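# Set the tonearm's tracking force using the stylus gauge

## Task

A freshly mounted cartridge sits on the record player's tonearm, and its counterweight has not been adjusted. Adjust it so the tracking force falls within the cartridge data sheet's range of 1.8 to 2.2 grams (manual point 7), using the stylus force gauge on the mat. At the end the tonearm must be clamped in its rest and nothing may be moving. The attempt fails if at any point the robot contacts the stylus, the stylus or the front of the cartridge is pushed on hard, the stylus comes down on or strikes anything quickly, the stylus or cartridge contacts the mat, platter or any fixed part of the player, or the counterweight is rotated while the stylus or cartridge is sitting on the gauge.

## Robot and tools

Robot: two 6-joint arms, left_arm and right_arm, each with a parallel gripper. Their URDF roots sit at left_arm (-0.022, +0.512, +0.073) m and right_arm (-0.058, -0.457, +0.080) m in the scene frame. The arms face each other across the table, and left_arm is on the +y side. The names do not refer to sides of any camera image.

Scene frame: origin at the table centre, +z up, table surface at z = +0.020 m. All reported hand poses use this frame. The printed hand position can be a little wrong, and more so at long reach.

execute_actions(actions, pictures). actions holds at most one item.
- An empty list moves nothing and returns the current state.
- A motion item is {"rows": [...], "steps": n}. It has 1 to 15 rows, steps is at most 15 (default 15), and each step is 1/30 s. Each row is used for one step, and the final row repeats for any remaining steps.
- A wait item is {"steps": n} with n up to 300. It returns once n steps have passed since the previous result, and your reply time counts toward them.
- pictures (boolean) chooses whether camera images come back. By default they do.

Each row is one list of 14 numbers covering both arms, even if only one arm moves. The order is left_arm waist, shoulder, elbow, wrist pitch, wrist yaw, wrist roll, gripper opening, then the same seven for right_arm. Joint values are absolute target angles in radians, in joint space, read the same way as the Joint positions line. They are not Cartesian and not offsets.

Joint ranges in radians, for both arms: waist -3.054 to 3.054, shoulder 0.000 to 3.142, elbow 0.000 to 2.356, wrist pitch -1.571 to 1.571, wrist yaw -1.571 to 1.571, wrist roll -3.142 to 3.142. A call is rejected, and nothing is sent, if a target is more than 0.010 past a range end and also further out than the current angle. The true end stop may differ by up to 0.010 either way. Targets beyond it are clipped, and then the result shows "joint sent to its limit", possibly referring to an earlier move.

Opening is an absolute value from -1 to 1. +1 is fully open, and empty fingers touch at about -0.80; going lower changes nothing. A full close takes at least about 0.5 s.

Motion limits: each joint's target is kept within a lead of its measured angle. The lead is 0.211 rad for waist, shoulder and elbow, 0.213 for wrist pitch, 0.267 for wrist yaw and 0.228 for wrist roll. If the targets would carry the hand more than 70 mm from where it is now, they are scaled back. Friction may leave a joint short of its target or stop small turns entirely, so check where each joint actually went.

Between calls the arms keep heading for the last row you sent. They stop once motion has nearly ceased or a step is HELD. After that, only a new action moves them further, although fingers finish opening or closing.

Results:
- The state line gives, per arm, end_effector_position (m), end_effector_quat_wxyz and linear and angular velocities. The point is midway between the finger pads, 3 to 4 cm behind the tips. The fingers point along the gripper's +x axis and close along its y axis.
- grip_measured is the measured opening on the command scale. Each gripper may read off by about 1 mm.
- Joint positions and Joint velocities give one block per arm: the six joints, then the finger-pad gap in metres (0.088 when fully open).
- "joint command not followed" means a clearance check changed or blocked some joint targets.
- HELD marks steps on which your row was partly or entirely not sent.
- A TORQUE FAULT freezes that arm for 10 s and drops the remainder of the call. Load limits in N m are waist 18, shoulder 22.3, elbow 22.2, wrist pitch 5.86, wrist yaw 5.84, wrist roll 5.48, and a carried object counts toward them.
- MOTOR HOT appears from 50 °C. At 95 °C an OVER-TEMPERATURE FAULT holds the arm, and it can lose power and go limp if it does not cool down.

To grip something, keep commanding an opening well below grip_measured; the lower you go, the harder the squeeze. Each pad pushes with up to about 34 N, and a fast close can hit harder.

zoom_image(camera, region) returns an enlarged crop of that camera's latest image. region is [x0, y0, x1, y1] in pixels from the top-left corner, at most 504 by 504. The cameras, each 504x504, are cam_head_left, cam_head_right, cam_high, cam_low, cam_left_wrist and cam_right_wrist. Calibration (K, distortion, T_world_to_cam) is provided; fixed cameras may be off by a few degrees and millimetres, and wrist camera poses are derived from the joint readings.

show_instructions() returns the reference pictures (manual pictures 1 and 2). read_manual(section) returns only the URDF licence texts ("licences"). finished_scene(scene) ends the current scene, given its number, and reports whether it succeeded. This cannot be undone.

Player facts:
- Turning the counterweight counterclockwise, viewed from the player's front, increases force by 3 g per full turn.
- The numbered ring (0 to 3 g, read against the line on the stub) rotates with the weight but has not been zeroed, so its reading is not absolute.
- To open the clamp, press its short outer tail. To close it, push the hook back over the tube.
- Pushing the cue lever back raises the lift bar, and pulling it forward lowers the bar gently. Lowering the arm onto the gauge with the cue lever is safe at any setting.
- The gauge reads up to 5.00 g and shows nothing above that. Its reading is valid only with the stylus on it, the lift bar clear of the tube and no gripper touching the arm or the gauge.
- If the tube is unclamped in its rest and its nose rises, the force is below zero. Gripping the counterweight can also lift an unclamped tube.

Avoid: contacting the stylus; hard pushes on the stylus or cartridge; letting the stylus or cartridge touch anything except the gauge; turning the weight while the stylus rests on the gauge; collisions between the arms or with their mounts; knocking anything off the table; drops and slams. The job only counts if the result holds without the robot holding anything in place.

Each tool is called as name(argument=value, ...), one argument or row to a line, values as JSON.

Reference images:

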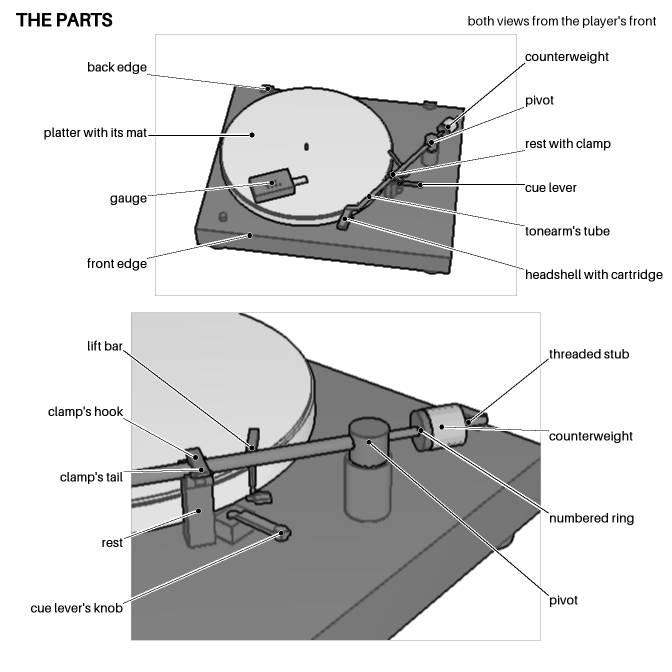

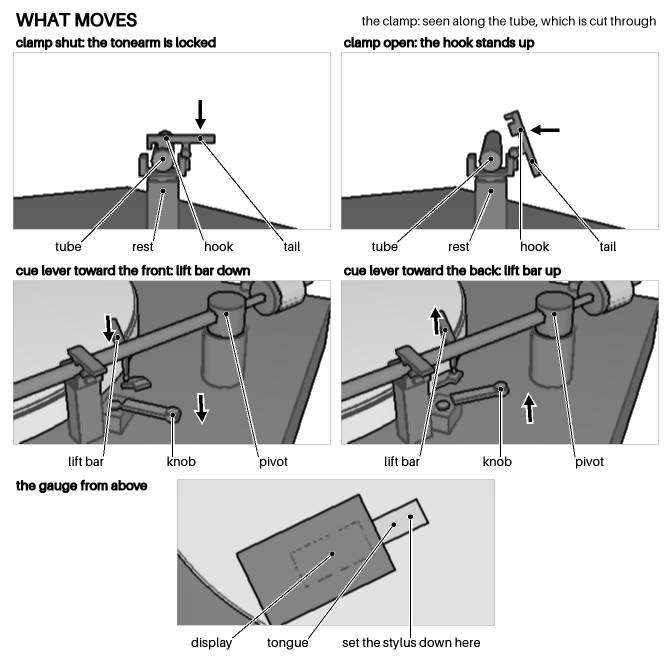

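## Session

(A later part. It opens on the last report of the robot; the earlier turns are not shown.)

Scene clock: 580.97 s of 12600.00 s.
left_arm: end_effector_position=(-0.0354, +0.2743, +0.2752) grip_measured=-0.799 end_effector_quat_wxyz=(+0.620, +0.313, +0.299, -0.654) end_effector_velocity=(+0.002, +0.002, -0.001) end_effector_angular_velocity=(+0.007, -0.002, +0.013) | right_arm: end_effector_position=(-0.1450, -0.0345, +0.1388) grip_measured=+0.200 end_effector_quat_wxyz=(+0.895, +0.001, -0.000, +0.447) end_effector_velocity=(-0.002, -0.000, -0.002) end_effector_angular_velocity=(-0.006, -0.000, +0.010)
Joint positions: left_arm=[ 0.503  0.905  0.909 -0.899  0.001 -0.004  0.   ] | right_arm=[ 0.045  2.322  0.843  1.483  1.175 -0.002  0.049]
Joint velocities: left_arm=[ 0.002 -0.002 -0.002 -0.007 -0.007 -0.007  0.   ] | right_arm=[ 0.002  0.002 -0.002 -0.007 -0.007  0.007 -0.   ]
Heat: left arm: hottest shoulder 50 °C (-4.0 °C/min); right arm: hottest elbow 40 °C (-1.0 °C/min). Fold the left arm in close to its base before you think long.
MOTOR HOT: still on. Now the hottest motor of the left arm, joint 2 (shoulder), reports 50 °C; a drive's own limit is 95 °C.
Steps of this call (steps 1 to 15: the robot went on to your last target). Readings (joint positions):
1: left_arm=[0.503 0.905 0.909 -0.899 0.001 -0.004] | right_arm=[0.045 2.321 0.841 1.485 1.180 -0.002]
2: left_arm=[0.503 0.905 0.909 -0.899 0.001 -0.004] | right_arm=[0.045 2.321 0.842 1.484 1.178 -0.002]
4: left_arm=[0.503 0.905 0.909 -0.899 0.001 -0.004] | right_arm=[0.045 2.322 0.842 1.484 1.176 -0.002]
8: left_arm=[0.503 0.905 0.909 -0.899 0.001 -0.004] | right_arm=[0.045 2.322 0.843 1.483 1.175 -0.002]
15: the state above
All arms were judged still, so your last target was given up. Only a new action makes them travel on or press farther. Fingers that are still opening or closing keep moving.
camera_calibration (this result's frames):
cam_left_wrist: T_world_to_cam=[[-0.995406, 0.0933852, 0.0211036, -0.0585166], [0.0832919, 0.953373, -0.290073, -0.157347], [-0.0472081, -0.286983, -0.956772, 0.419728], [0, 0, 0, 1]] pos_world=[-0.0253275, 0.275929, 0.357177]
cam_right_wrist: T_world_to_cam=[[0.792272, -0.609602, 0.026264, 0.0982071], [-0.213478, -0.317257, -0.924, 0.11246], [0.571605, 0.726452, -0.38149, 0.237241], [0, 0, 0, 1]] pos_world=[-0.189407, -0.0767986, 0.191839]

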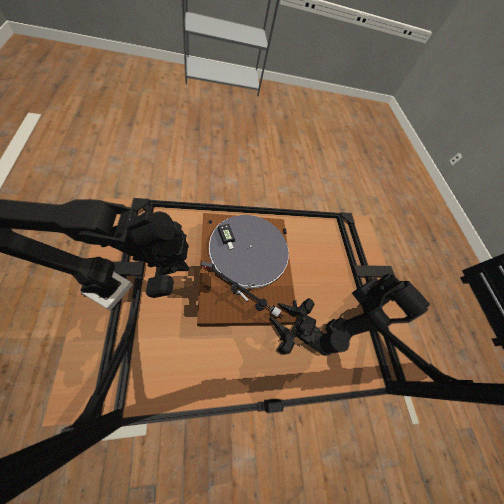

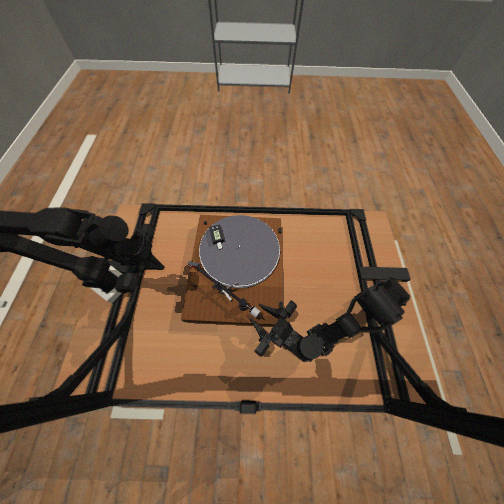

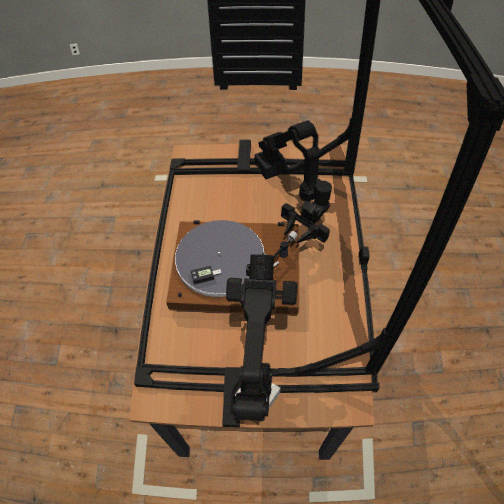

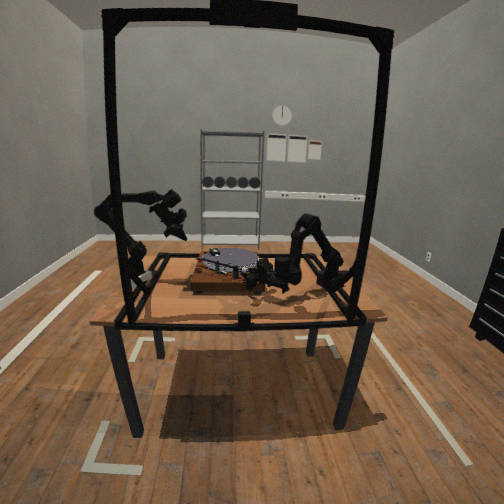

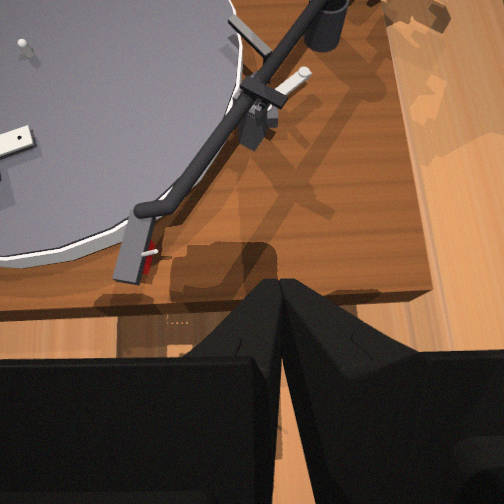

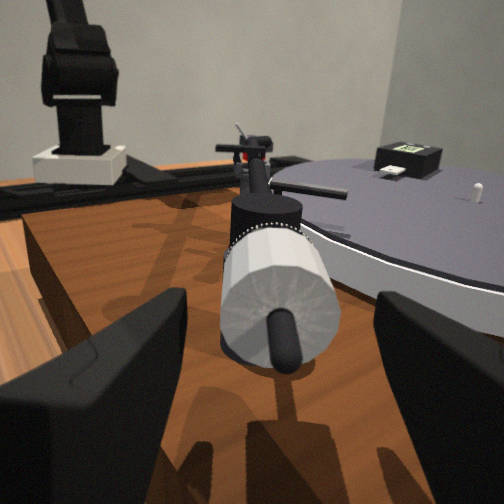

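execute_actions(
  actions=[
    {"rows":[[0.5,0.9,0.9,-0.9,0,0,-0.9,0.026,2.335,0.859,1.475,1.150,-0.2,0.2],[0.5,0.9,0.9,-0.9,0,0,-0.9,0.026,2.335,0.859,1.475,1.150,-0.3,0.2],[0.5,0.9,0.9,-0.9,0,0,-0.9,0.026,2.335,0.859,1.475,1.150,-0.4,0.2],[0.5,0.9,0.9,-0.9,0,0,-0.9,0.008,2.338,0.868,1.469,1.130,-0.5,0.2],[0.5,0.9,0.9,-0.9,0,0,-0.9,0.008,2.338,0.868,1.469,1.130,-0.62,0.2]],"steps":15},
  ],
  pictures=false,
)

execute_actions(
  actions=[
    {"steps":10},
  ],
)

Scene clock: 587.10 s of 12600.00 s.
left_arm: end_effector_position=(-0.0354, +0.2744, +0.2750) grip_measured=-0.799 end_effector_quat_wxyz=(+0.620, +0.313, +0.299, -0.654) end_effector_velocity=(+0.001, +0.002, -0.001) end_effector_angular_velocity=(+0.007, -0.002, +0.008) | right_arm: end_effector_position=(-0.1365, -0.0245, +0.1384) grip_measured=+0.200 end_effector_quat_wxyz=(+0.853, -0.265, -0.134, +0.428) end_effector_velocity=(+0.000, -0.001, -0.001) end_effector_angular_velocity=(-0.081, -0.103, -0.005)
Joint positions: left_arm=[ 0.503  0.904  0.909 -0.899  0.001 -0.003  0.   ] | right_arm=[ 0.009  2.329  0.861  1.471  1.136 -0.606  0.049]
Joint velocities: left_arm=[-0.002 -0.002 -0.002 -0.007 -0.007 -0.007  0.   ] | right_arm=[ 0.002 -0.002 -0.002 -0.007  0.007 -0.125 -0.   ]
Heat: left arm: hottest shoulder 49 °C (-5.0 °C/min); right arm: hottest elbow 40 °C (-1.0 °C/min). Fold the left arm in close to its base before you think long.
MOTOR HOT: still on. Now the hottest motor of the left arm, joint 2 (shoulder), reports 49 °C; a drive's own limit is 95 °C.
Steps of this call (steps 1 to 90: nothing new was sent; then 2.63 s passed at rest; steps 91 to 105: all 15 steps of this action). Readings (joint positions):
91: left_arm=[0.503 0.904 0.909 -0.899 0.001 -0.003] | right_arm=[0.043 2.323 0.844 1.482 1.172 -0.045]
92: left_arm=[0.503 0.904 0.909 -0.899 0.001 -0.003] | right_arm=[0.040 2.323 0.846 1.480 1.165 -0.113]
94: left_arm=[0.503 0.904 0.909 -0.899 0.001 -0.003] | right_arm=[0.032 2.325 0.851 1.477 1.156 -0.244]
98: left_arm=[0.503 0.904 0.909 -0.899 0.001 -0.003] | right_arm=[0.012 2.328 0.859 1.472 1.140 -0.492]
105: the state above

Scene clock: 587.43 s of 12600.00 s.
left_arm: end_effector_position=(-0.0354, +0.2744, +0.2750) grip_measured=-0.799 end_effector_quat_wxyz=(+0.620, +0.313, +0.299, -0.654) end_effector_velocity=(+0.003, +0.002, -0.003) end_effector_angular_velocity=(+0.012, -0.004, +0.028) | right_arm: end_effector_position=(-0.1366, -0.0244, +0.1385) grip_measured=+0.200 end_effector_quat_wxyz=(+0.852, -0.269, -0.136, +0.428) end_effector_velocity=(-0.001, -0.001, +0.000) end_effector_angular_velocity=(-0.002, -0.005, +0.010)
Joint positions: left_arm=[ 0.503  0.904  0.909 -0.899  0.001 -0.003  0.   ] | right_arm=[ 0.009  2.329  0.861  1.471  1.135 -0.615  0.049]
Joint velocities: left_arm=[-0.002 -0.002 -0.007 -0.007 -0.022 -0.022  0.   ] | right_arm=[ 0.002 -0.002 -0.007  0.007 -0.007 -0.007  0.   ]
Heat: left arm: hottest shoulder 49 °C (-5.0 °C/min); right arm: hottest elbow 40 °C (-1.0 °C/min). Fold the left arm in close to its base before you think long.
MOTOR HOT: still on. Now the hottest motor of the left arm, joint 2 (shoulder), reports 49 °C; a drive's own limit is 95 °C.
Steps of this call (steps 1 to 10: the robot went on to your last target). Readings (joint positions):
1: left_arm=[0.503 0.904 0.909 -0.899 0.001 -0.003] | right_arm=[0.009 2.329 0.861 1.471 1.136 -0.609]
2: left_arm=[0.503 0.904 0.909 -0.899 0.001 -0.003] | right_arm=[0.009 2.329 0.861 1.471 1.135 -0.611]
4: left_arm=[0.503 0.904 0.909 -0.899 0.001 -0.003] | right_arm=[0.009 2.329 0.861 1.471 1.135 -0.613]
8: left_arm=[0.503 0.904 0.909 -0.899 0.001 -0.003] | right_arm=[0.009 2.329 0.861 1.471 1.135 -0.615]
10: the state above
camera_calibration (this result's frames):
cam_left_wrist: T_world_to_cam=[[-0.995384, 0.0936737, 0.0208805, -0.0585341], [0.0836506, 0.953455, -0.289701, -0.157634], [-0.047046, -0.286617, -0.956889, 0.419502], [0, 0, 0, 1]] pos_world=[-0.0253418, 0.276017, 0.356972]
cam_right_wrist: T_world_to_cam=[[0.635732, -0.488709, 0.597502, 0.000154549], [0.211529, -0.634129, -0.743731, 0.14245], [0.742362, 0.599202, -0.299759, 0.233917], [0, 0, 0, 1]] pos_world=[-0.203882, -0.0497569, 0.175971]

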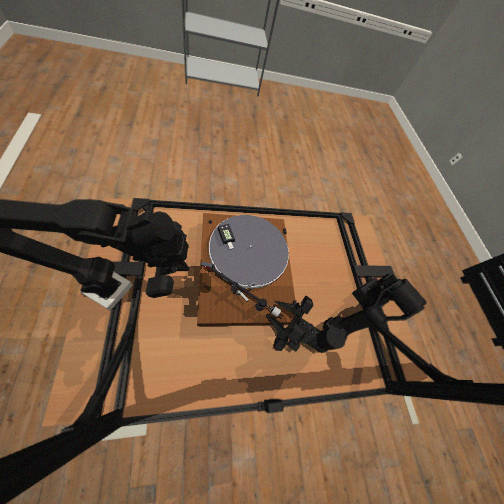

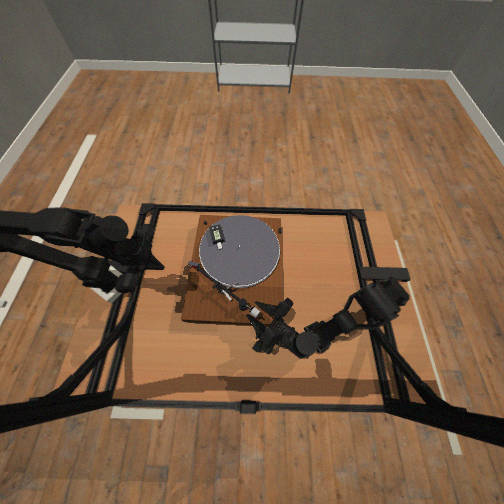

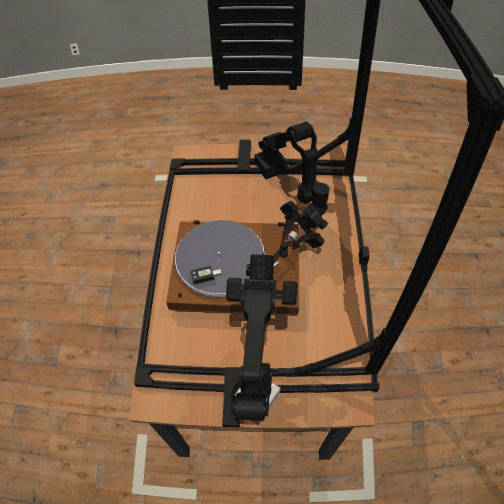

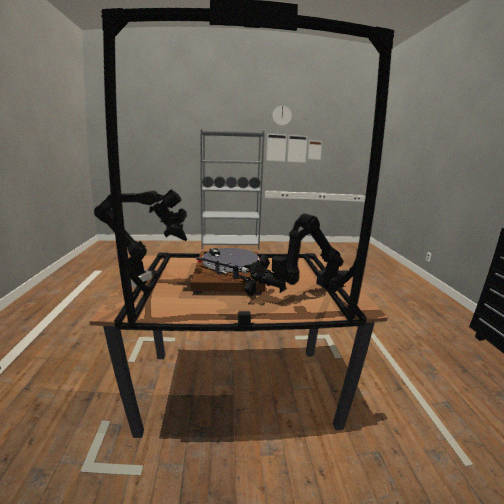

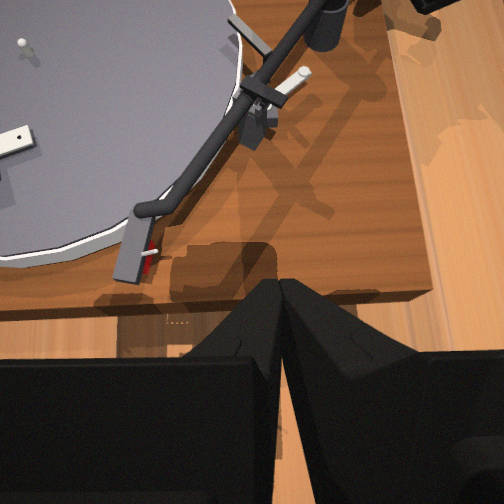

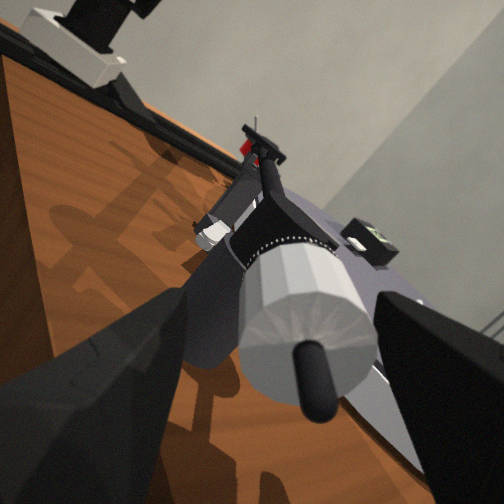

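execute_actions(
  actions=[
    {"rows":[[0.5,0.9,0.9,-0.9,0,0,-0.9,0.008,2.292,0.850,1.441,1.130,-0.62,0.2]],"steps":15},
  ],
  pictures=false,
)

execute_actions(
  actions=[
    {"steps":8},
  ],
)

Scene clock: 594.00 s of 12600.00 s.
left_arm: end_effector_position=(-0.0354, +0.2745, +0.2749) grip_measured=-0.799 end_effector_quat_wxyz=(+0.620, +0.313, +0.299, -0.654) end_effector_velocity=(+0.003, +0.002, -0.001) end_effector_angular_velocity=(+0.007, -0.013, +0.017) | right_arm: end_effector_position=(-0.1367, -0.0243, +0.1444) grip_measured=+0.200 end_effector_quat_wxyz=(+0.851, -0.272, -0.136, +0.428) end_effector_velocity=(+0.000, +0.000, -0.001) end_effector_angular_velocity=(-0.011, -0.009, +0.005)
Joint positions: left_arm=[ 0.503  0.904  0.908 -0.899  0.001 -0.003  0.   ] | right_arm=[ 0.009  2.302  0.857  1.443  1.135 -0.616  0.049]
Joint velocities: left_arm=[-0.002 -0.002 -0.002 -0.007 -0.022 -0.007  0.   ] | right_arm=[-0.002 -0.002 -0.002 -0.007 -0.007 -0.007 -0.   ]
Heat: left arm: hottest shoulder 48 °C (-5.0 °C/min); right arm: hottest shoulder 40 °C (-1.0 °C/min). Fold the left arm in close to its base before you think long.
MOTOR HOT: still on. Now the hottest motor of the left arm, joint 2 (shoulder), reports 48 °C; a drive's own limit is 95 °C.
Steps of this call (steps 1 to 15: the robot went on to your last target; steps 16 to 90: nothing new was sent; then 3.07 s passed at rest; steps 91 to 105: all 15 steps of this action). Readings (joint positions):
91: left_arm=[0.503 0.904 0.908 -0.899 0.001 -0.003] | right_arm=[0.009 2.326 0.861 1.463 1.135 -0.616]
92: left_arm=[0.503 0.904 0.908 -0.899 0.001 -0.003] | right_arm=[0.009 2.322 0.860 1.456 1.135 -0.616]
94: left_arm=[0.503 0.904 0.908 -0.899 0.001 -0.003] | right_arm=[0.009 2.313 0.858 1.450 1.135 -0.616]
98: left_arm=[0.503 0.904 0.908 -0.899 0.001 -0.003] | right_arm=[0.009 2.303 0.858 1.445 1.135 -0.616]
105: the state above

Scene clock: 594.27 s of 12600.00 s.
left_arm: end_effector_position=(-0.0354, +0.2745, +0.2749) grip_measured=-0.799 end_effector_quat_wxyz=(+0.620, +0.313, +0.299, -0.654) end_effector_velocity=(+0.003, +0.002, -0.001) end_effector_angular_velocity=(+0.007, -0.013, +0.017) | right_arm: end_effector_position=(-0.1367, -0.0243, +0.1444) grip_measured=+0.200 end_effector_quat_wxyz=(+0.851, -0.272, -0.136, +0.428) end_effector_velocity=(-0.001, +0.002, +0.001) end_effector_angular_velocity=(+0.002, -0.002, +0.020)
Joint positions: left_arm=[ 0.503  0.904  0.908 -0.899  0.001 -0.003  0.   ] | right_arm=[ 0.009  2.302  0.857  1.443  1.135 -0.616  0.049]
Joint velocities: left_arm=[-0.002 -0.002 -0.002 -0.007 -0.022 -0.007  0.   ] | right_arm=[-0.002 -0.002 -0.002  0.007 -0.022 -0.007 -0.   ]
Heat: left arm: hottest shoulder 48 °C (-5.0 °C/min); right arm: hottest shoulder 40 °C (-1.0 °C/min). Fold the left arm in close to its base before you think long.
MOTOR HOT: still on. Now the hottest motor of the left arm, joint 2 (shoulder), reports 48 °C; a drive's own limit is 95 °C.
Steps of this call (steps 1 to 8: the robot went on to your last target). Readings (joint positions):
1: left_arm=[0.503 0.904 0.908 -0.899 0.001 -0.003] | right_arm=[0.009 2.302 0.857 1.443 1.135 -0.616]
2: left_arm=[0.503 0.904 0.908 -0.899 0.001 -0.003] | right_arm=[0.009 2.302 0.857 1.443 1.135 -0.616]
4: left_arm=[0.503 0.904 0.908 -0.899 0.001 -0.003] | right_arm=[0.009 2.302 0.857 1.443 1.135 -0.616]
8: the state above
camera_calibration (this result's frames):
cam_left_wrist: T_world_to_cam=[[-0.995384, 0.0936657, 0.0208959, -0.0585348], [0.0836565, 0.953565, -0.289336, -0.157847], [-0.0470264, -0.286252, -0.957, 0.419306], [0, 0, 0, 1]] pos_world=[-0.0253412, 0.276027, 0.356828]
cam_right_wrist: T_world_to_cam=[[0.633919, -0.485174, 0.60229, -0.0040823], [0.214243, -0.63812, -0.739529, 0.146615], [0.743133, 0.597838, -0.300571, 0.235865], [0, 0, 0, 1]] pos_world=[-0.204103, -0.0494317, 0.181779]

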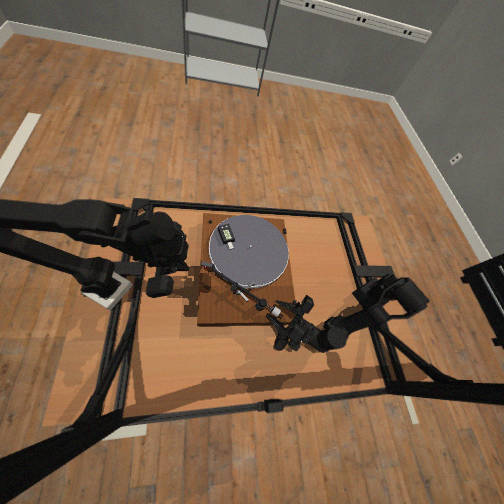

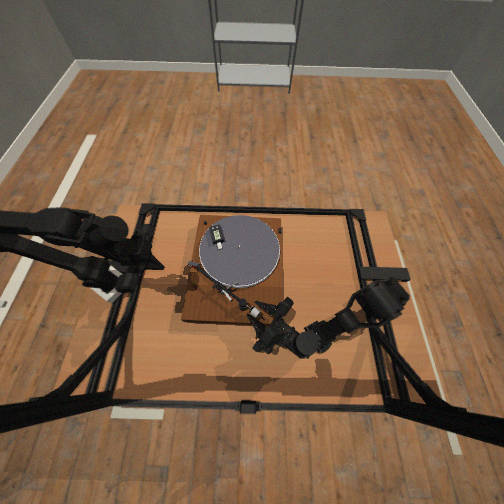

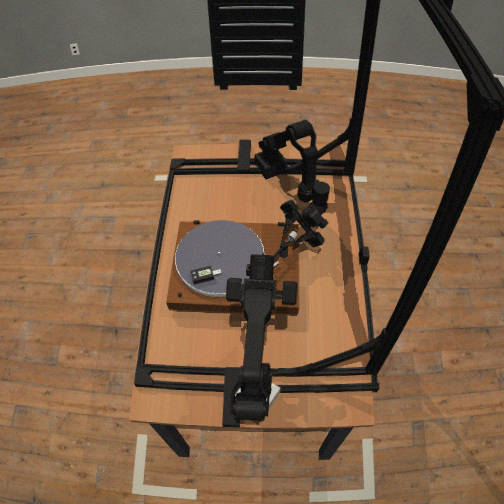

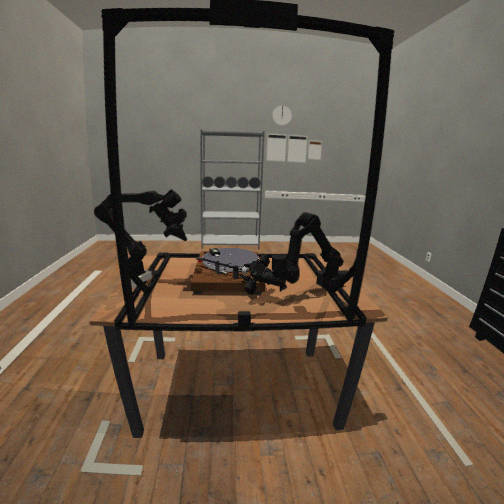

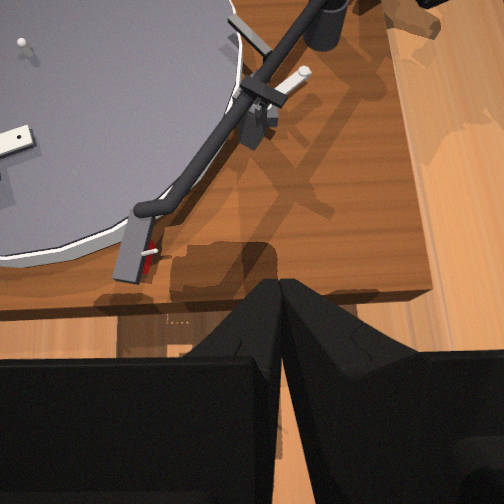

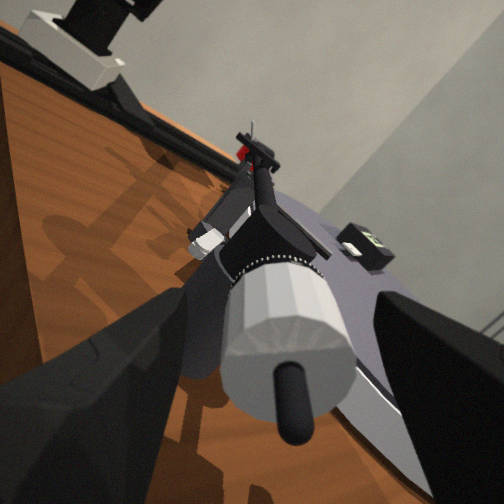

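execute_actions(
  actions=[
    {"rows":[[0.5,0.9,0.9,-0.9,0,0,-0.9,0.03,2.284,0.840,1.445,1.158,-0.66,0.2],[0.5,0.9,0.9,-0.9,0,0,-0.9,0.03,2.284,0.840,1.445,1.158,-0.66,0.2],[0.5,0.9,0.9,-0.9,0,0,-0.9,0.03,2.284,0.840,1.445,1.158,-0.66,0.2],[0.5,0.9,0.9,-0.9,0,0,-0.9,0.053,2.275,0.830,1.448,1.181,-0.72,0.0]],"steps":15},
  ],
  pictures=false,
)

execute_actions(
  actions=[
    {"steps":8},
  ],
)

Scene clock: 607.27 s of 12600.00 s.
left_arm: end_effector_position=(-0.0354, +0.2746, +0.2748) grip_measured=-0.799 end_effector_quat_wxyz=(+0.620, +0.313, +0.299, -0.654) end_effector_velocity=(-0.003, +0.002, -0.001) end_effector_angular_velocity=(+0.007, +0.001, -0.018) | right_arm: end_effector_position=(-0.1483, -0.0351, +0.1469) grip_measured=+0.003 end_effector_quat_wxyz=(+0.836, -0.314, -0.157, +0.422) end_effector_velocity=(+0.001, -0.000, +0.002) end_effector_angular_velocity=(-0.016, -0.026, +0.005)
Joint positions: left_arm=[ 0.503  0.904  0.908 -0.9    0.001 -0.003  0.   ] | right_arm=[ 0.053  2.286  0.837  1.445  1.176 -0.714  0.039]
Joint velocities: left_arm=[-0.007 -0.002 -0.002 -0.007  0.007  0.007  0.   ] | right_arm=[-0.002 -0.007 -0.007  0.007 -0.007 -0.037 -0.002]
Heat: left arm: hottest shoulder 47 °C (-6.0 °C/min); right arm: hottest shoulder 42 °C (+1.0 °C/min).
MOTOR HOT: cleared. Now the hottest motor of the left arm, joint 2 (shoulder), reports 47 °C.
Steps of this call (steps 1 to 15: the robot went on to your last target; steps 16 to 90: nothing new was sent; then 9.50 s passed at rest; steps 91 to 105: all 15 steps of this action). Readings (joint positions):
91: left_arm=[0.503 0.904 0.908 -0.900 0.001 -0.003] | right_arm=[0.010 2.301 0.855 1.443 1.135 -0.626]
92: left_arm=[0.503 0.904 0.908 -0.900 0.001 -0.003] | right_arm=[0.013 2.299 0.852 1.443 1.139 -0.635]
94: left_arm=[0.503 0.904 0.908 -0.900 0.001 -0.003] | right_arm=[0.024 2.295 0.847 1.443 1.152 -0.662]
98: left_arm=[0.503 0.904 0.908 -0.900 0.001 -0.003] | right_arm=[0.049 2.287 0.838 1.445 1.170 -0.703]
105: the state above

Scene clock: 607.53 s of 12600.00 s.
left_arm: end_effector_position=(-0.0354, +0.2746, +0.2748) grip_measured=-0.799 end_effector_quat_wxyz=(+0.620, +0.313, +0.299, -0.654) end_effector_velocity=(+0.001, +0.001, +0.000) end_effector_angular_velocity=(+0.002, -0.010, -0.004) | right_arm: end_effector_position=(-0.1483, -0.0351, +0.1469) grip_measured=+0.000 end_effector_quat_wxyz=(+0.836, -0.314, -0.158, +0.422) end_effector_velocity=(+0.001, +0.002, -0.001) end_effector_angular_velocity=(-0.002, +0.002, +0.015)
Joint positions: left_arm=[ 0.503  0.904  0.908 -0.9    0.001 -0.003  0.   ] | right_arm=[ 0.053  2.286  0.837  1.445  1.176 -0.715  0.039]
Joint velocities: left_arm=[-0.002 -0.002  0.002 -0.007 -0.007  0.007  0.   ] | right_arm=[-0.007 -0.002 -0.002 -0.007 -0.022  0.007 -0.   ]
Heat: left arm: hottest shoulder 47 °C (-6.1 °C/min); right arm: hottest shoulder 42 °C (+1.0 °C/min).
Steps of this call (steps 1 to 8: the robot went on to your last target). Readings (joint positions):
1: left_arm=[0.503 0.904 0.908 -0.900 0.001 -0.003] | right_arm=[0.053 2.286 0.837 1.445 1.176 -0.715]
2: left_arm=[0.503 0.904 0.908 -0.900 0.001 -0.003] | right_arm=[0.053 2.286 0.837 1.445 1.176 -0.715]
4: left_arm=[0.503 0.904 0.908 -0.900 0.001 -0.003] | right_arm=[0.053 2.286 0.837 1.445 1.176 -0.715]
8: the state above
camera_calibration (this result's frames):
cam_left_wrist: T_world_to_cam=[[-0.995349, 0.0940375, 0.0209113, -0.0587339], [0.0840262, 0.953643, -0.288971, -0.158123], [-0.047116, -0.28587, -0.957109, 0.419157], [0, 0, 0, 1]] pos_world=[-0.0254252, 0.276141, 0.356714]
cam_right_wrist: T_world_to_cam=[[0.583838, -0.445197, 0.678921, -0.0208029], [0.273036, -0.679866, -0.680613, 0.142695], [0.764582, 0.582737, -0.275377, 0.250721], [0, 0, 0, 1]] pos_world=[-0.218512, -0.0583525, 0.180286]

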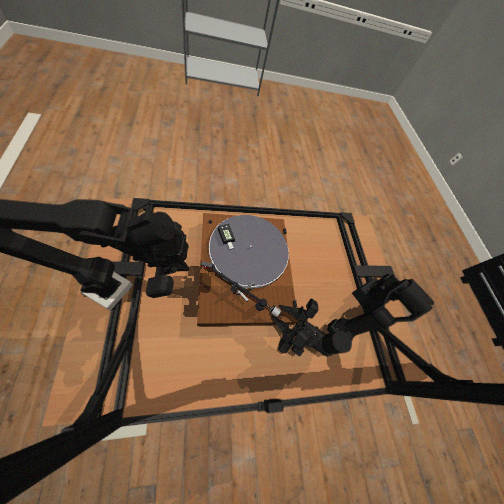

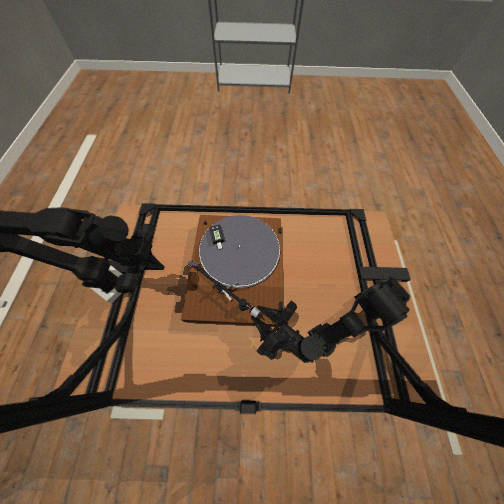

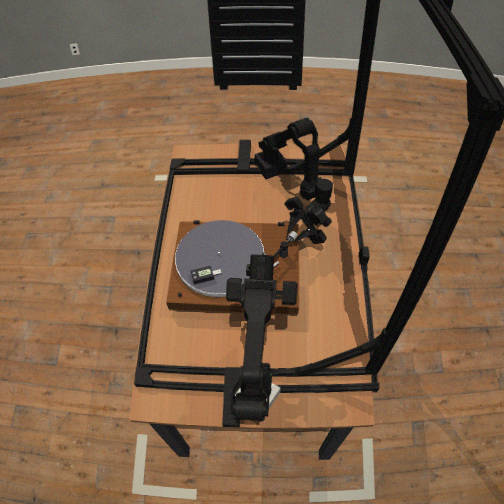

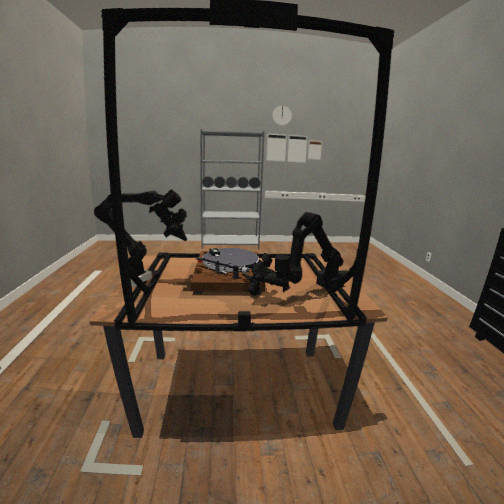

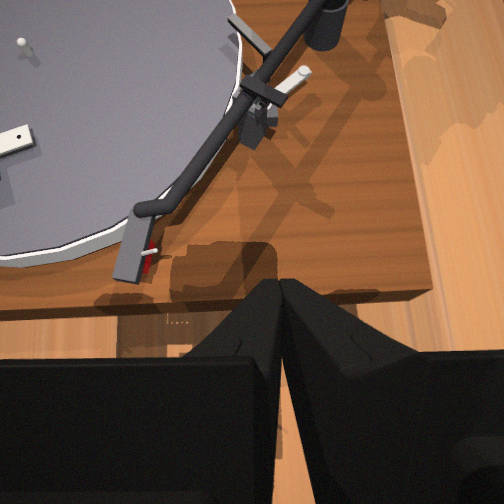

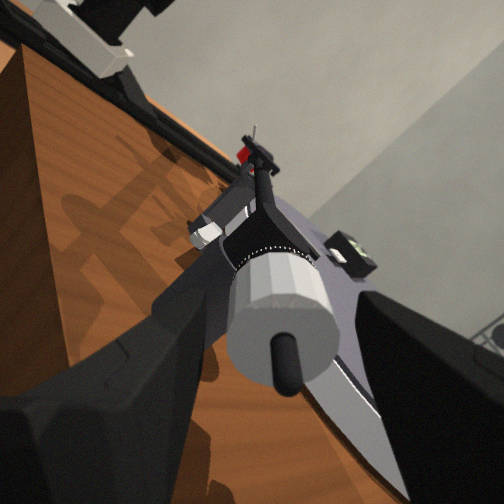

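execute_actions(
  actions=[
    {"rows":[[0.5,0.9,0.9,-0.9,0,0,-0.9,0.053,2.275,0.830,1.448,1.181,-0.72,-0.1],[0.5,0.9,0.9,-0.9,0,0,-0.9,0.053,2.275,0.830,1.448,1.181,-0.72,-0.15],[0.5,0.9,0.9,-0.9,0,0,-0.9,0.053,2.275,0.830,1.448,1.181,-0.72,-0.2],[0.5,0.9,0.9,-0.9,0,0,-0.9,0.053,2.275,0.830,1.448,1.181,-0.72,-0.23],[0.5,0.9,0.9,-0.9,0,0,-0.9,0.053,2.275,0.830,1.448,1.181,-0.72,-0.26],[0.5,0.9,0.9,-0.9,0,0,-0.9,0.053,2.275,0.830,1.448,1.181,-0.72,-0.29],[0.5,0.9,0.9,-0.9,0,0,-0.9,0.053,2.275,0.830,1.448,1.181,-0.72,-0.32],[0.5,0.9,0.9,-0.9,0,0,-0.9,0.053,2.275,0.830,1.448,1.181,-0.72,-0.35]],"steps":15},
  ],
  pictures=false,
)

execute_actions(
  actions=[
    {"steps":8},
  ],
)

Scene clock: 612.53 s of 12600.00 s.
left_arm: end_effector_position=(-0.0354, +0.2747, +0.2746) grip_measured=-0.799 end_effector_quat_wxyz=(+0.620, +0.313, +0.299, -0.654) end_effector_velocity=(+0.004, +0.004, -0.003) end_effector_angular_velocity=(+0.022, -0.005, +0.033) | right_arm: end_effector_position=(-0.1487, -0.0349, +0.1471) grip_measured=-0.267 end_effector_quat_wxyz=(+0.835, -0.314, -0.158, +0.423) end_effector_velocity=(+0.000, +0.000, -0.002) end_effector_angular_velocity=(-0.006, -0.000, +0.005)
Joint positions: left_arm=[ 0.503  0.904  0.908 -0.9    0.001 -0.003  0.   ] | right_arm=[ 0.053  2.285  0.836  1.446  1.173 -0.716  0.026]
Joint velocities: left_arm=[ 0.002 -0.002 -0.002 -0.022 -0.022 -0.022  0.   ] | right_arm=[-0.002  0.002 -0.002 -0.007 -0.007  0.007 -0.   ]
Heat: left arm: hottest shoulder 46 °C (-7.1 °C/min); right arm: hottest shoulder 42 °C (+1.0 °C/min).
Steps of this call (steps 1 to 15: the robot went on to your last target; steps 16 to 90: nothing new was sent; then 1.50 s passed at rest; steps 91 to 105: all 15 steps of this action). Readings (joint positions):
91: left_arm=[0.503 0.904 0.908 -0.900 0.001 -0.003] | right_arm=[0.053 2.285 0.836 1.446 1.176 -0.716]
92: left_arm=[0.503 0.904 0.908 -0.900 0.001 -0.003] | right_arm=[0.053 2.285 0.836 1.446 1.176 -0.716]
94: left_arm=[0.503 0.904 0.908 -0.900 0.001 -0.003] | right_arm=[0.053 2.285 0.836 1.446 1.176 -0.716]
98: left_arm=[0.503 0.904 0.908 -0.900 0.001 -0.003] | right_arm=[0.053 2.285 0.836 1.445 1.173 -0.716]
105: the state above

Scene clock: 612.80 s of 12600.00 s.
left_arm: end_effector_position=(-0.0354, +0.2747, +0.2746) grip_measured=-0.799 end_effector_quat_wxyz=(+0.620, +0.313, +0.299, -0.654) end_effector_velocity=(+0.001, +0.001, +0.000) end_effector_angular_velocity=(+0.002, -0.001, +0.008) | right_arm: end_effector_position=(-0.1487, -0.0349, +0.1471) grip_measured=-0.267 end_effector_quat_wxyz=(+0.835, -0.314, -0.158, +0.423) end_effector_velocity=(+0.000, -0.001, -0.000) end_effector_angular_velocity=(-0.011, -0.010, -0.005)
Joint positions: left_arm=[ 0.503  0.904  0.908 -0.9    0.001 -0.003  0.   ] | right_arm=[ 0.053  2.285  0.836  1.446  1.173 -0.716  0.026]
Joint velocities: left_arm=[-0.002 -0.002  0.002 -0.007 -0.007 -0.007  0.   ] | right_arm=[ 0.002 -0.002 -0.002 -0.007  0.007 -0.007 -0.   ]
Heat: left arm: hottest shoulder 46 °C (-7.1 °C/min); right arm: hottest shoulder 42 °C (+1.0 °C/min).
Steps of this call (steps 1 to 8: the robot went on to your last target). Readings (joint positions):
1: left_arm=[0.503 0.904 0.908 -0.900 0.001 -0.003] | right_arm=[0.053 2.285 0.836 1.446 1.173 -0.716]
2: left_arm=[0.503 0.904 0.908 -0.900 0.001 -0.003] | right_arm=[0.053 2.285 0.836 1.446 1.173 -0.716]
4: left_arm=[0.503 0.904 0.908 -0.900 0.001 -0.003] | right_arm=[0.053 2.285 0.836 1.446 1.173 -0.716]
8: the state above
camera_calibration (this result's frames):
cam_left_wrist: T_world_to_cam=[[-0.995326, 0.0943263, 0.0206886, -0.0587499], [0.084385, 0.953724, -0.288599, -0.158317], [-0.0469537, -0.285504, -0.957227, 0.418967], [0, 0, 0, 1]] pos_world=[-0.0254437, 0.27615, 0.356572]
cam_right_wrist: T_world_to_cam=[[0.58484, -0.443393, 0.679239, -0.0204614], [0.275465, -0.679049, -0.68045, 0.143401], [0.762943, 0.585061, -0.274996, 0.250679], [0, 0, 0, 1]] pos_world=[-0.218789, -0.0583582, 0.180411]

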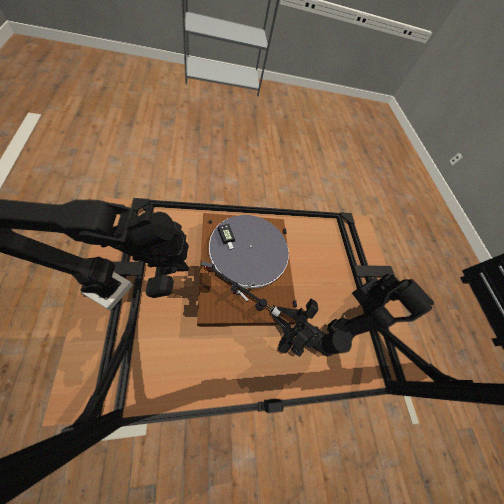

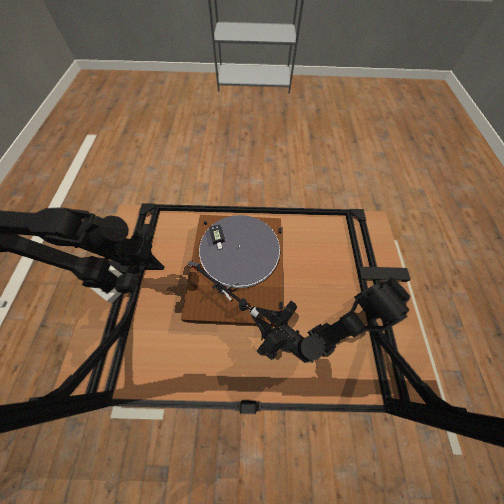

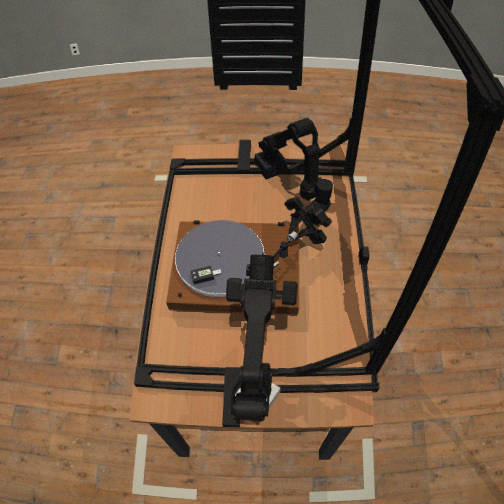

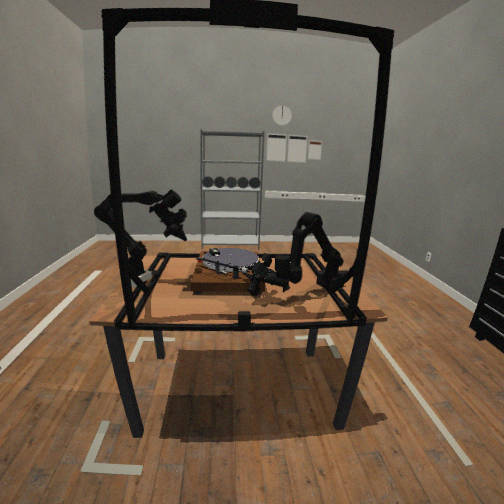

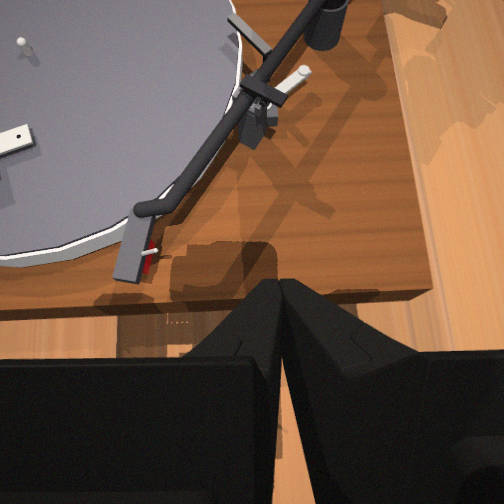

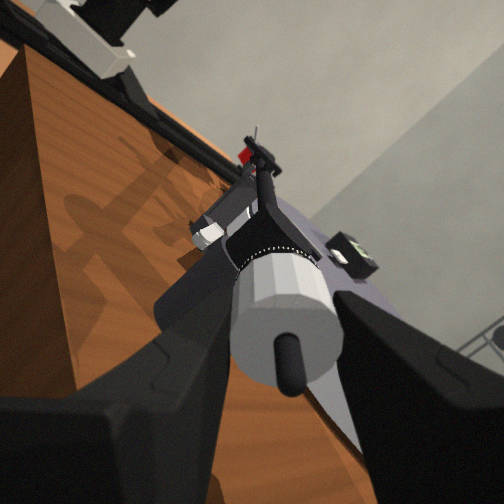

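execute_actions(
  actions=[
    {"rows":[[0.5,0.9,0.9,-0.9,0,0,-0.9,0.053,2.275,0.830,1.448,1.181,-0.66,-0.38],[0.5,0.9,0.9,-0.9,0,0,-0.9,0.053,2.275,0.830,1.448,1.181,-0.60,-0.38],[0.5,0.9,0.9,-0.9,0,0,-0.9,0.053,2.275,0.830,1.448,1.181,-0.54,-0.38],[0.5,0.9,0.9,-0.9,0,0,-0.9,0.053,2.275,0.830,1.448,1.181,-0.48,-0.38],[0.5,0.9,0.9,-0.9,0,0,-0.9,0.053,2.275,0.830,1.448,1.181,-0.42,-0.38],[0.5,0.9,0.9,-0.9,0,0,-0.9,0.053,2.275,0.830,1.448,1.181,-0.36,-0.38],[0.5,0.9,0.9,-0.9,0,0,-0.9,0.053,2.275,0.830,1.448,1.181,-0.30,-0.38],[0.5,0.9,0.9,-0.9,0,0,-0.9,0.053,2.275,0.830,1.448,1.181,-0.24,-0.38],[0.5,0.9,0.9,-0.9,0,0,-0.9,0.053,2.275,0.830,1.448,1.181,-0.18,-0.38],[0.5,0.9,0.9,-0.9,0,0,-0.9,0.053,2.275,0.830,1.448,1.181,-0.12,-0.38],[0.5,0.9,0.9,-0.9,0,0,-0.9,0.053,2.275,0.830,1.448,1.181,-0.06,-0.38],[0.5,0.9,0.9,-0.9,0,0,-0.9,0.053,2.275,0.830,1.448,1.181,0.0,-0.38],[0.5,0.9,0.9,-0.9,0,0,-0.9,0.053,2.275,0.830,1.448,1.181,0.06,-0.38],[0.5,0.9,0.9,-0.9,0,0,-0.9,0.053,2.275,0.830,1.448,1.181,0.125,-0.38]],"steps":15},
  ],
  pictures=false,
)

execute_actions(
  actions=[
    {"steps":15},
  ],
)

Scene clock: 620.87 s of 12600.00 s.
left_arm: end_effector_position=(-0.0354, +0.2748, +0.2744) grip_measured=-0.799 end_effector_quat_wxyz=(+0.620, +0.313, +0.299, -0.654) end_effector_velocity=(+0.001, +0.001, -0.001) end_effector_angular_velocity=(+0.007, -0.011, -0.004) | right_arm: end_effector_position=(-0.1478, -0.0345, +0.1471) grip_measured=-0.268 end_effector_quat_wxyz=(+0.892, +0.005, +0.004, +0.451) end_effector_velocity=(+0.002, +0.001, -0.001) end_effector_angular_velocity=(+0.736, +1.006, -0.002)
Joint positions: left_arm=[ 0.503  0.903  0.907 -0.9    0.001 -0.003  0.   ] | right_arm=[0.05  2.285 0.836 1.445 1.17  0.016 0.026]
Joint velocities: left_arm=[-0.002  0.002  0.002 -0.007 -0.007  0.007  0.   ] | right_arm=[-0.007 -0.002 -0.002 -0.007 -0.007  1.253 -0.   ]
Heat: left arm: hottest shoulder 45 °C (-8.1 °C/min); right arm: hottest shoulder 43 °C (+2.0 °C/min).
Steps of this call (steps 1 to 15: the robot went on to your last target; steps 16 to 90: nothing new was sent; then 4.57 s passed at rest; steps 91 to 105: all 15 steps of this action). Readings (joint positions):
91: left_arm=[0.503 0.903 0.907 -0.900 0.001 -0.003] | right_arm=[0.053 2.285 0.836 1.446 1.173 -0.708]
92: left_arm=[0.503 0.903 0.907 -0.900 0.001 -0.003] | right_arm=[0.052 2.285 0.836 1.446 1.172 -0.682]
94: left_arm=[0.503 0.903 0.907 -0.900 0.001 -0.003] | right_arm=[0.052 2.285 0.836 1.446 1.172 -0.597]
98: left_arm=[0.503 0.903 0.907 -0.900 0.001 -0.003] | right_arm=[0.051 2.285 0.836 1.446 1.171 -0.382]
105: the state above

Scene clock: 621.37 s of 12600.00 s.
left_arm: end_effector_position=(-0.0354, +0.2748, +0.2744) grip_measured=-0.799 end_effector_quat_wxyz=(+0.620, +0.313, +0.299, -0.654) end_effector_velocity=(-0.003, +0.005, -0.002) end_effector_angular_velocity=(+0.018, +0.009, -0.006) | right_arm: end_effector_position=(-0.1477, -0.0345, +0.1469) grip_measured=-0.267 end_effector_quat_wxyz=(+0.891, +0.051, +0.027, +0.451) end_effector_velocity=(+0.000, +0.000, -0.002) end_effector_angular_velocity=(-0.006, +0.007, +0.005)
Joint positions: left_arm=[ 0.503  0.903  0.907 -0.9    0.001 -0.003  0.   ] | right_arm=[0.049 2.285 0.836 1.445 1.17  0.119 0.026]
Joint velocities: left_arm=[-0.007 -0.007 -0.002 -0.022  0.007 -0.007  0.   ] | right_arm=[-0.002 -0.002 -0.002 -0.022 -0.007  0.022 -0.   ]
Heat: left arm: hottest shoulder 45 °C (-8.0 °C/min); right arm: hottest shoulder 43 °C (+2.0 °C/min).
Steps of this call (steps 1 to 15: the robot went on to your last target). Readings (joint positions):
1: left_arm=[0.503 0.903 0.907 -0.900 0.001 -0.003] | right_arm=[0.050 2.285 0.836 1.445 1.170 0.048]
2: left_arm=[0.503 0.903 0.907 -0.900 0.001 -0.003] | right_arm=[0.049 2.285 0.836 1.445 1.170 0.070]
4: left_arm=[0.503 0.903 0.907 -0.900 0.001 -0.003] | right_arm=[0.049 2.285 0.836 1.445 1.170 0.095]
8: left_arm=[0.503 0.903 0.907 -0.900 0.001 -0.003] | right_arm=[0.049 2.285 0.836 1.445 1.170 0.114]
15: the state above
camera_calibration (this result's frames):
cam_left_wrist: T_world_to_cam=[[-0.995327, 0.0943184, 0.0207041, -0.0587526], [0.0843909, 0.953834, -0.288234, -0.158623], [-0.046934, -0.285139, -0.957336, 0.418734], [0, 0, 0, 1]] pos_world=[-0.0254389, 0.276239, 0.356365]
cam_right_wrist: T_world_to_cam=[[0.795686, -0.599466, -0.0867437, 0.117544], [-0.296014, -0.259905, -0.919144, 0.108437], [0.52845, 0.757027, -0.384253, 0.236994], [0, 0, 0, 1]] pos_world=[-0.186669, -0.0807642, 0.200931]

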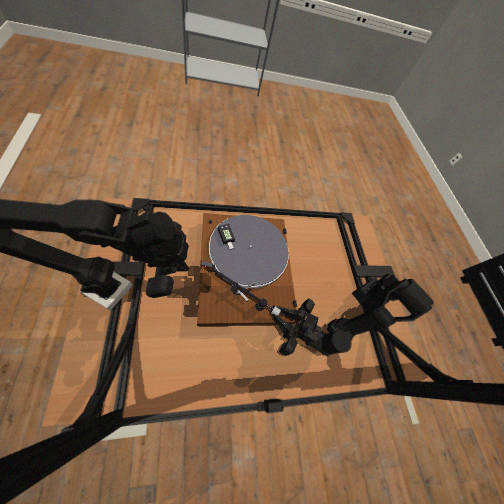

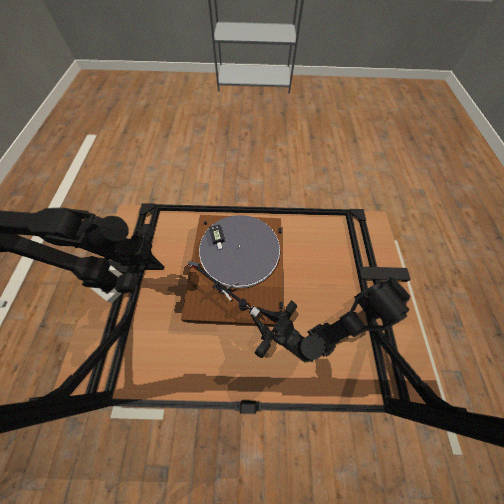

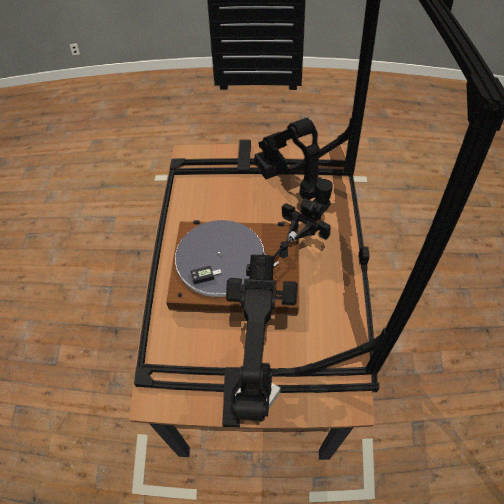

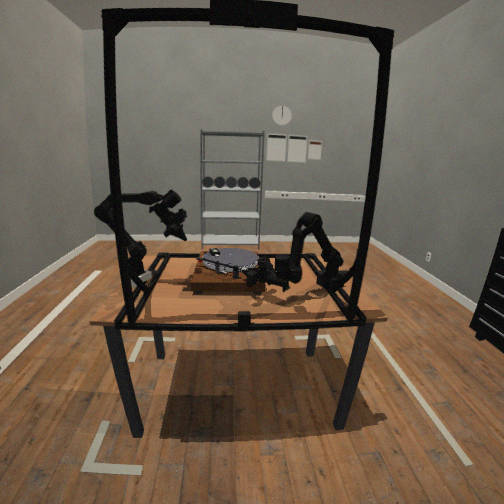

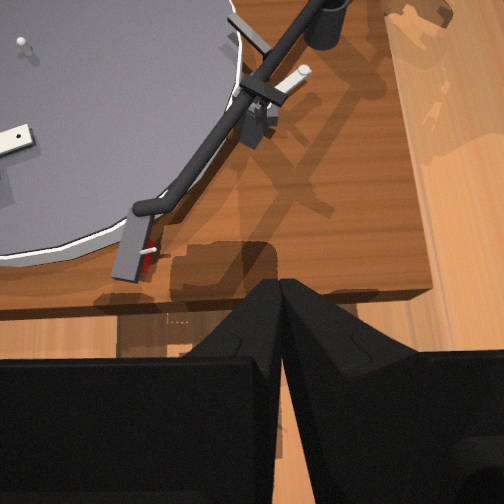

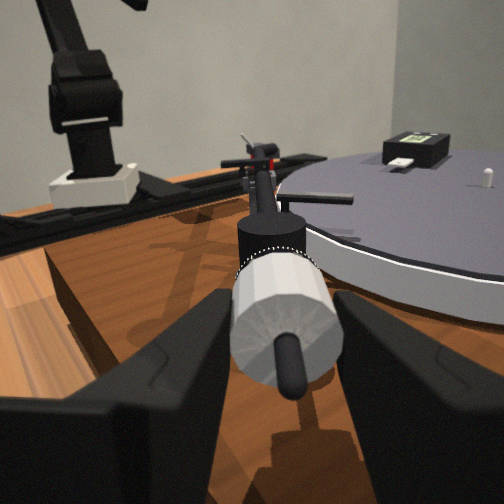

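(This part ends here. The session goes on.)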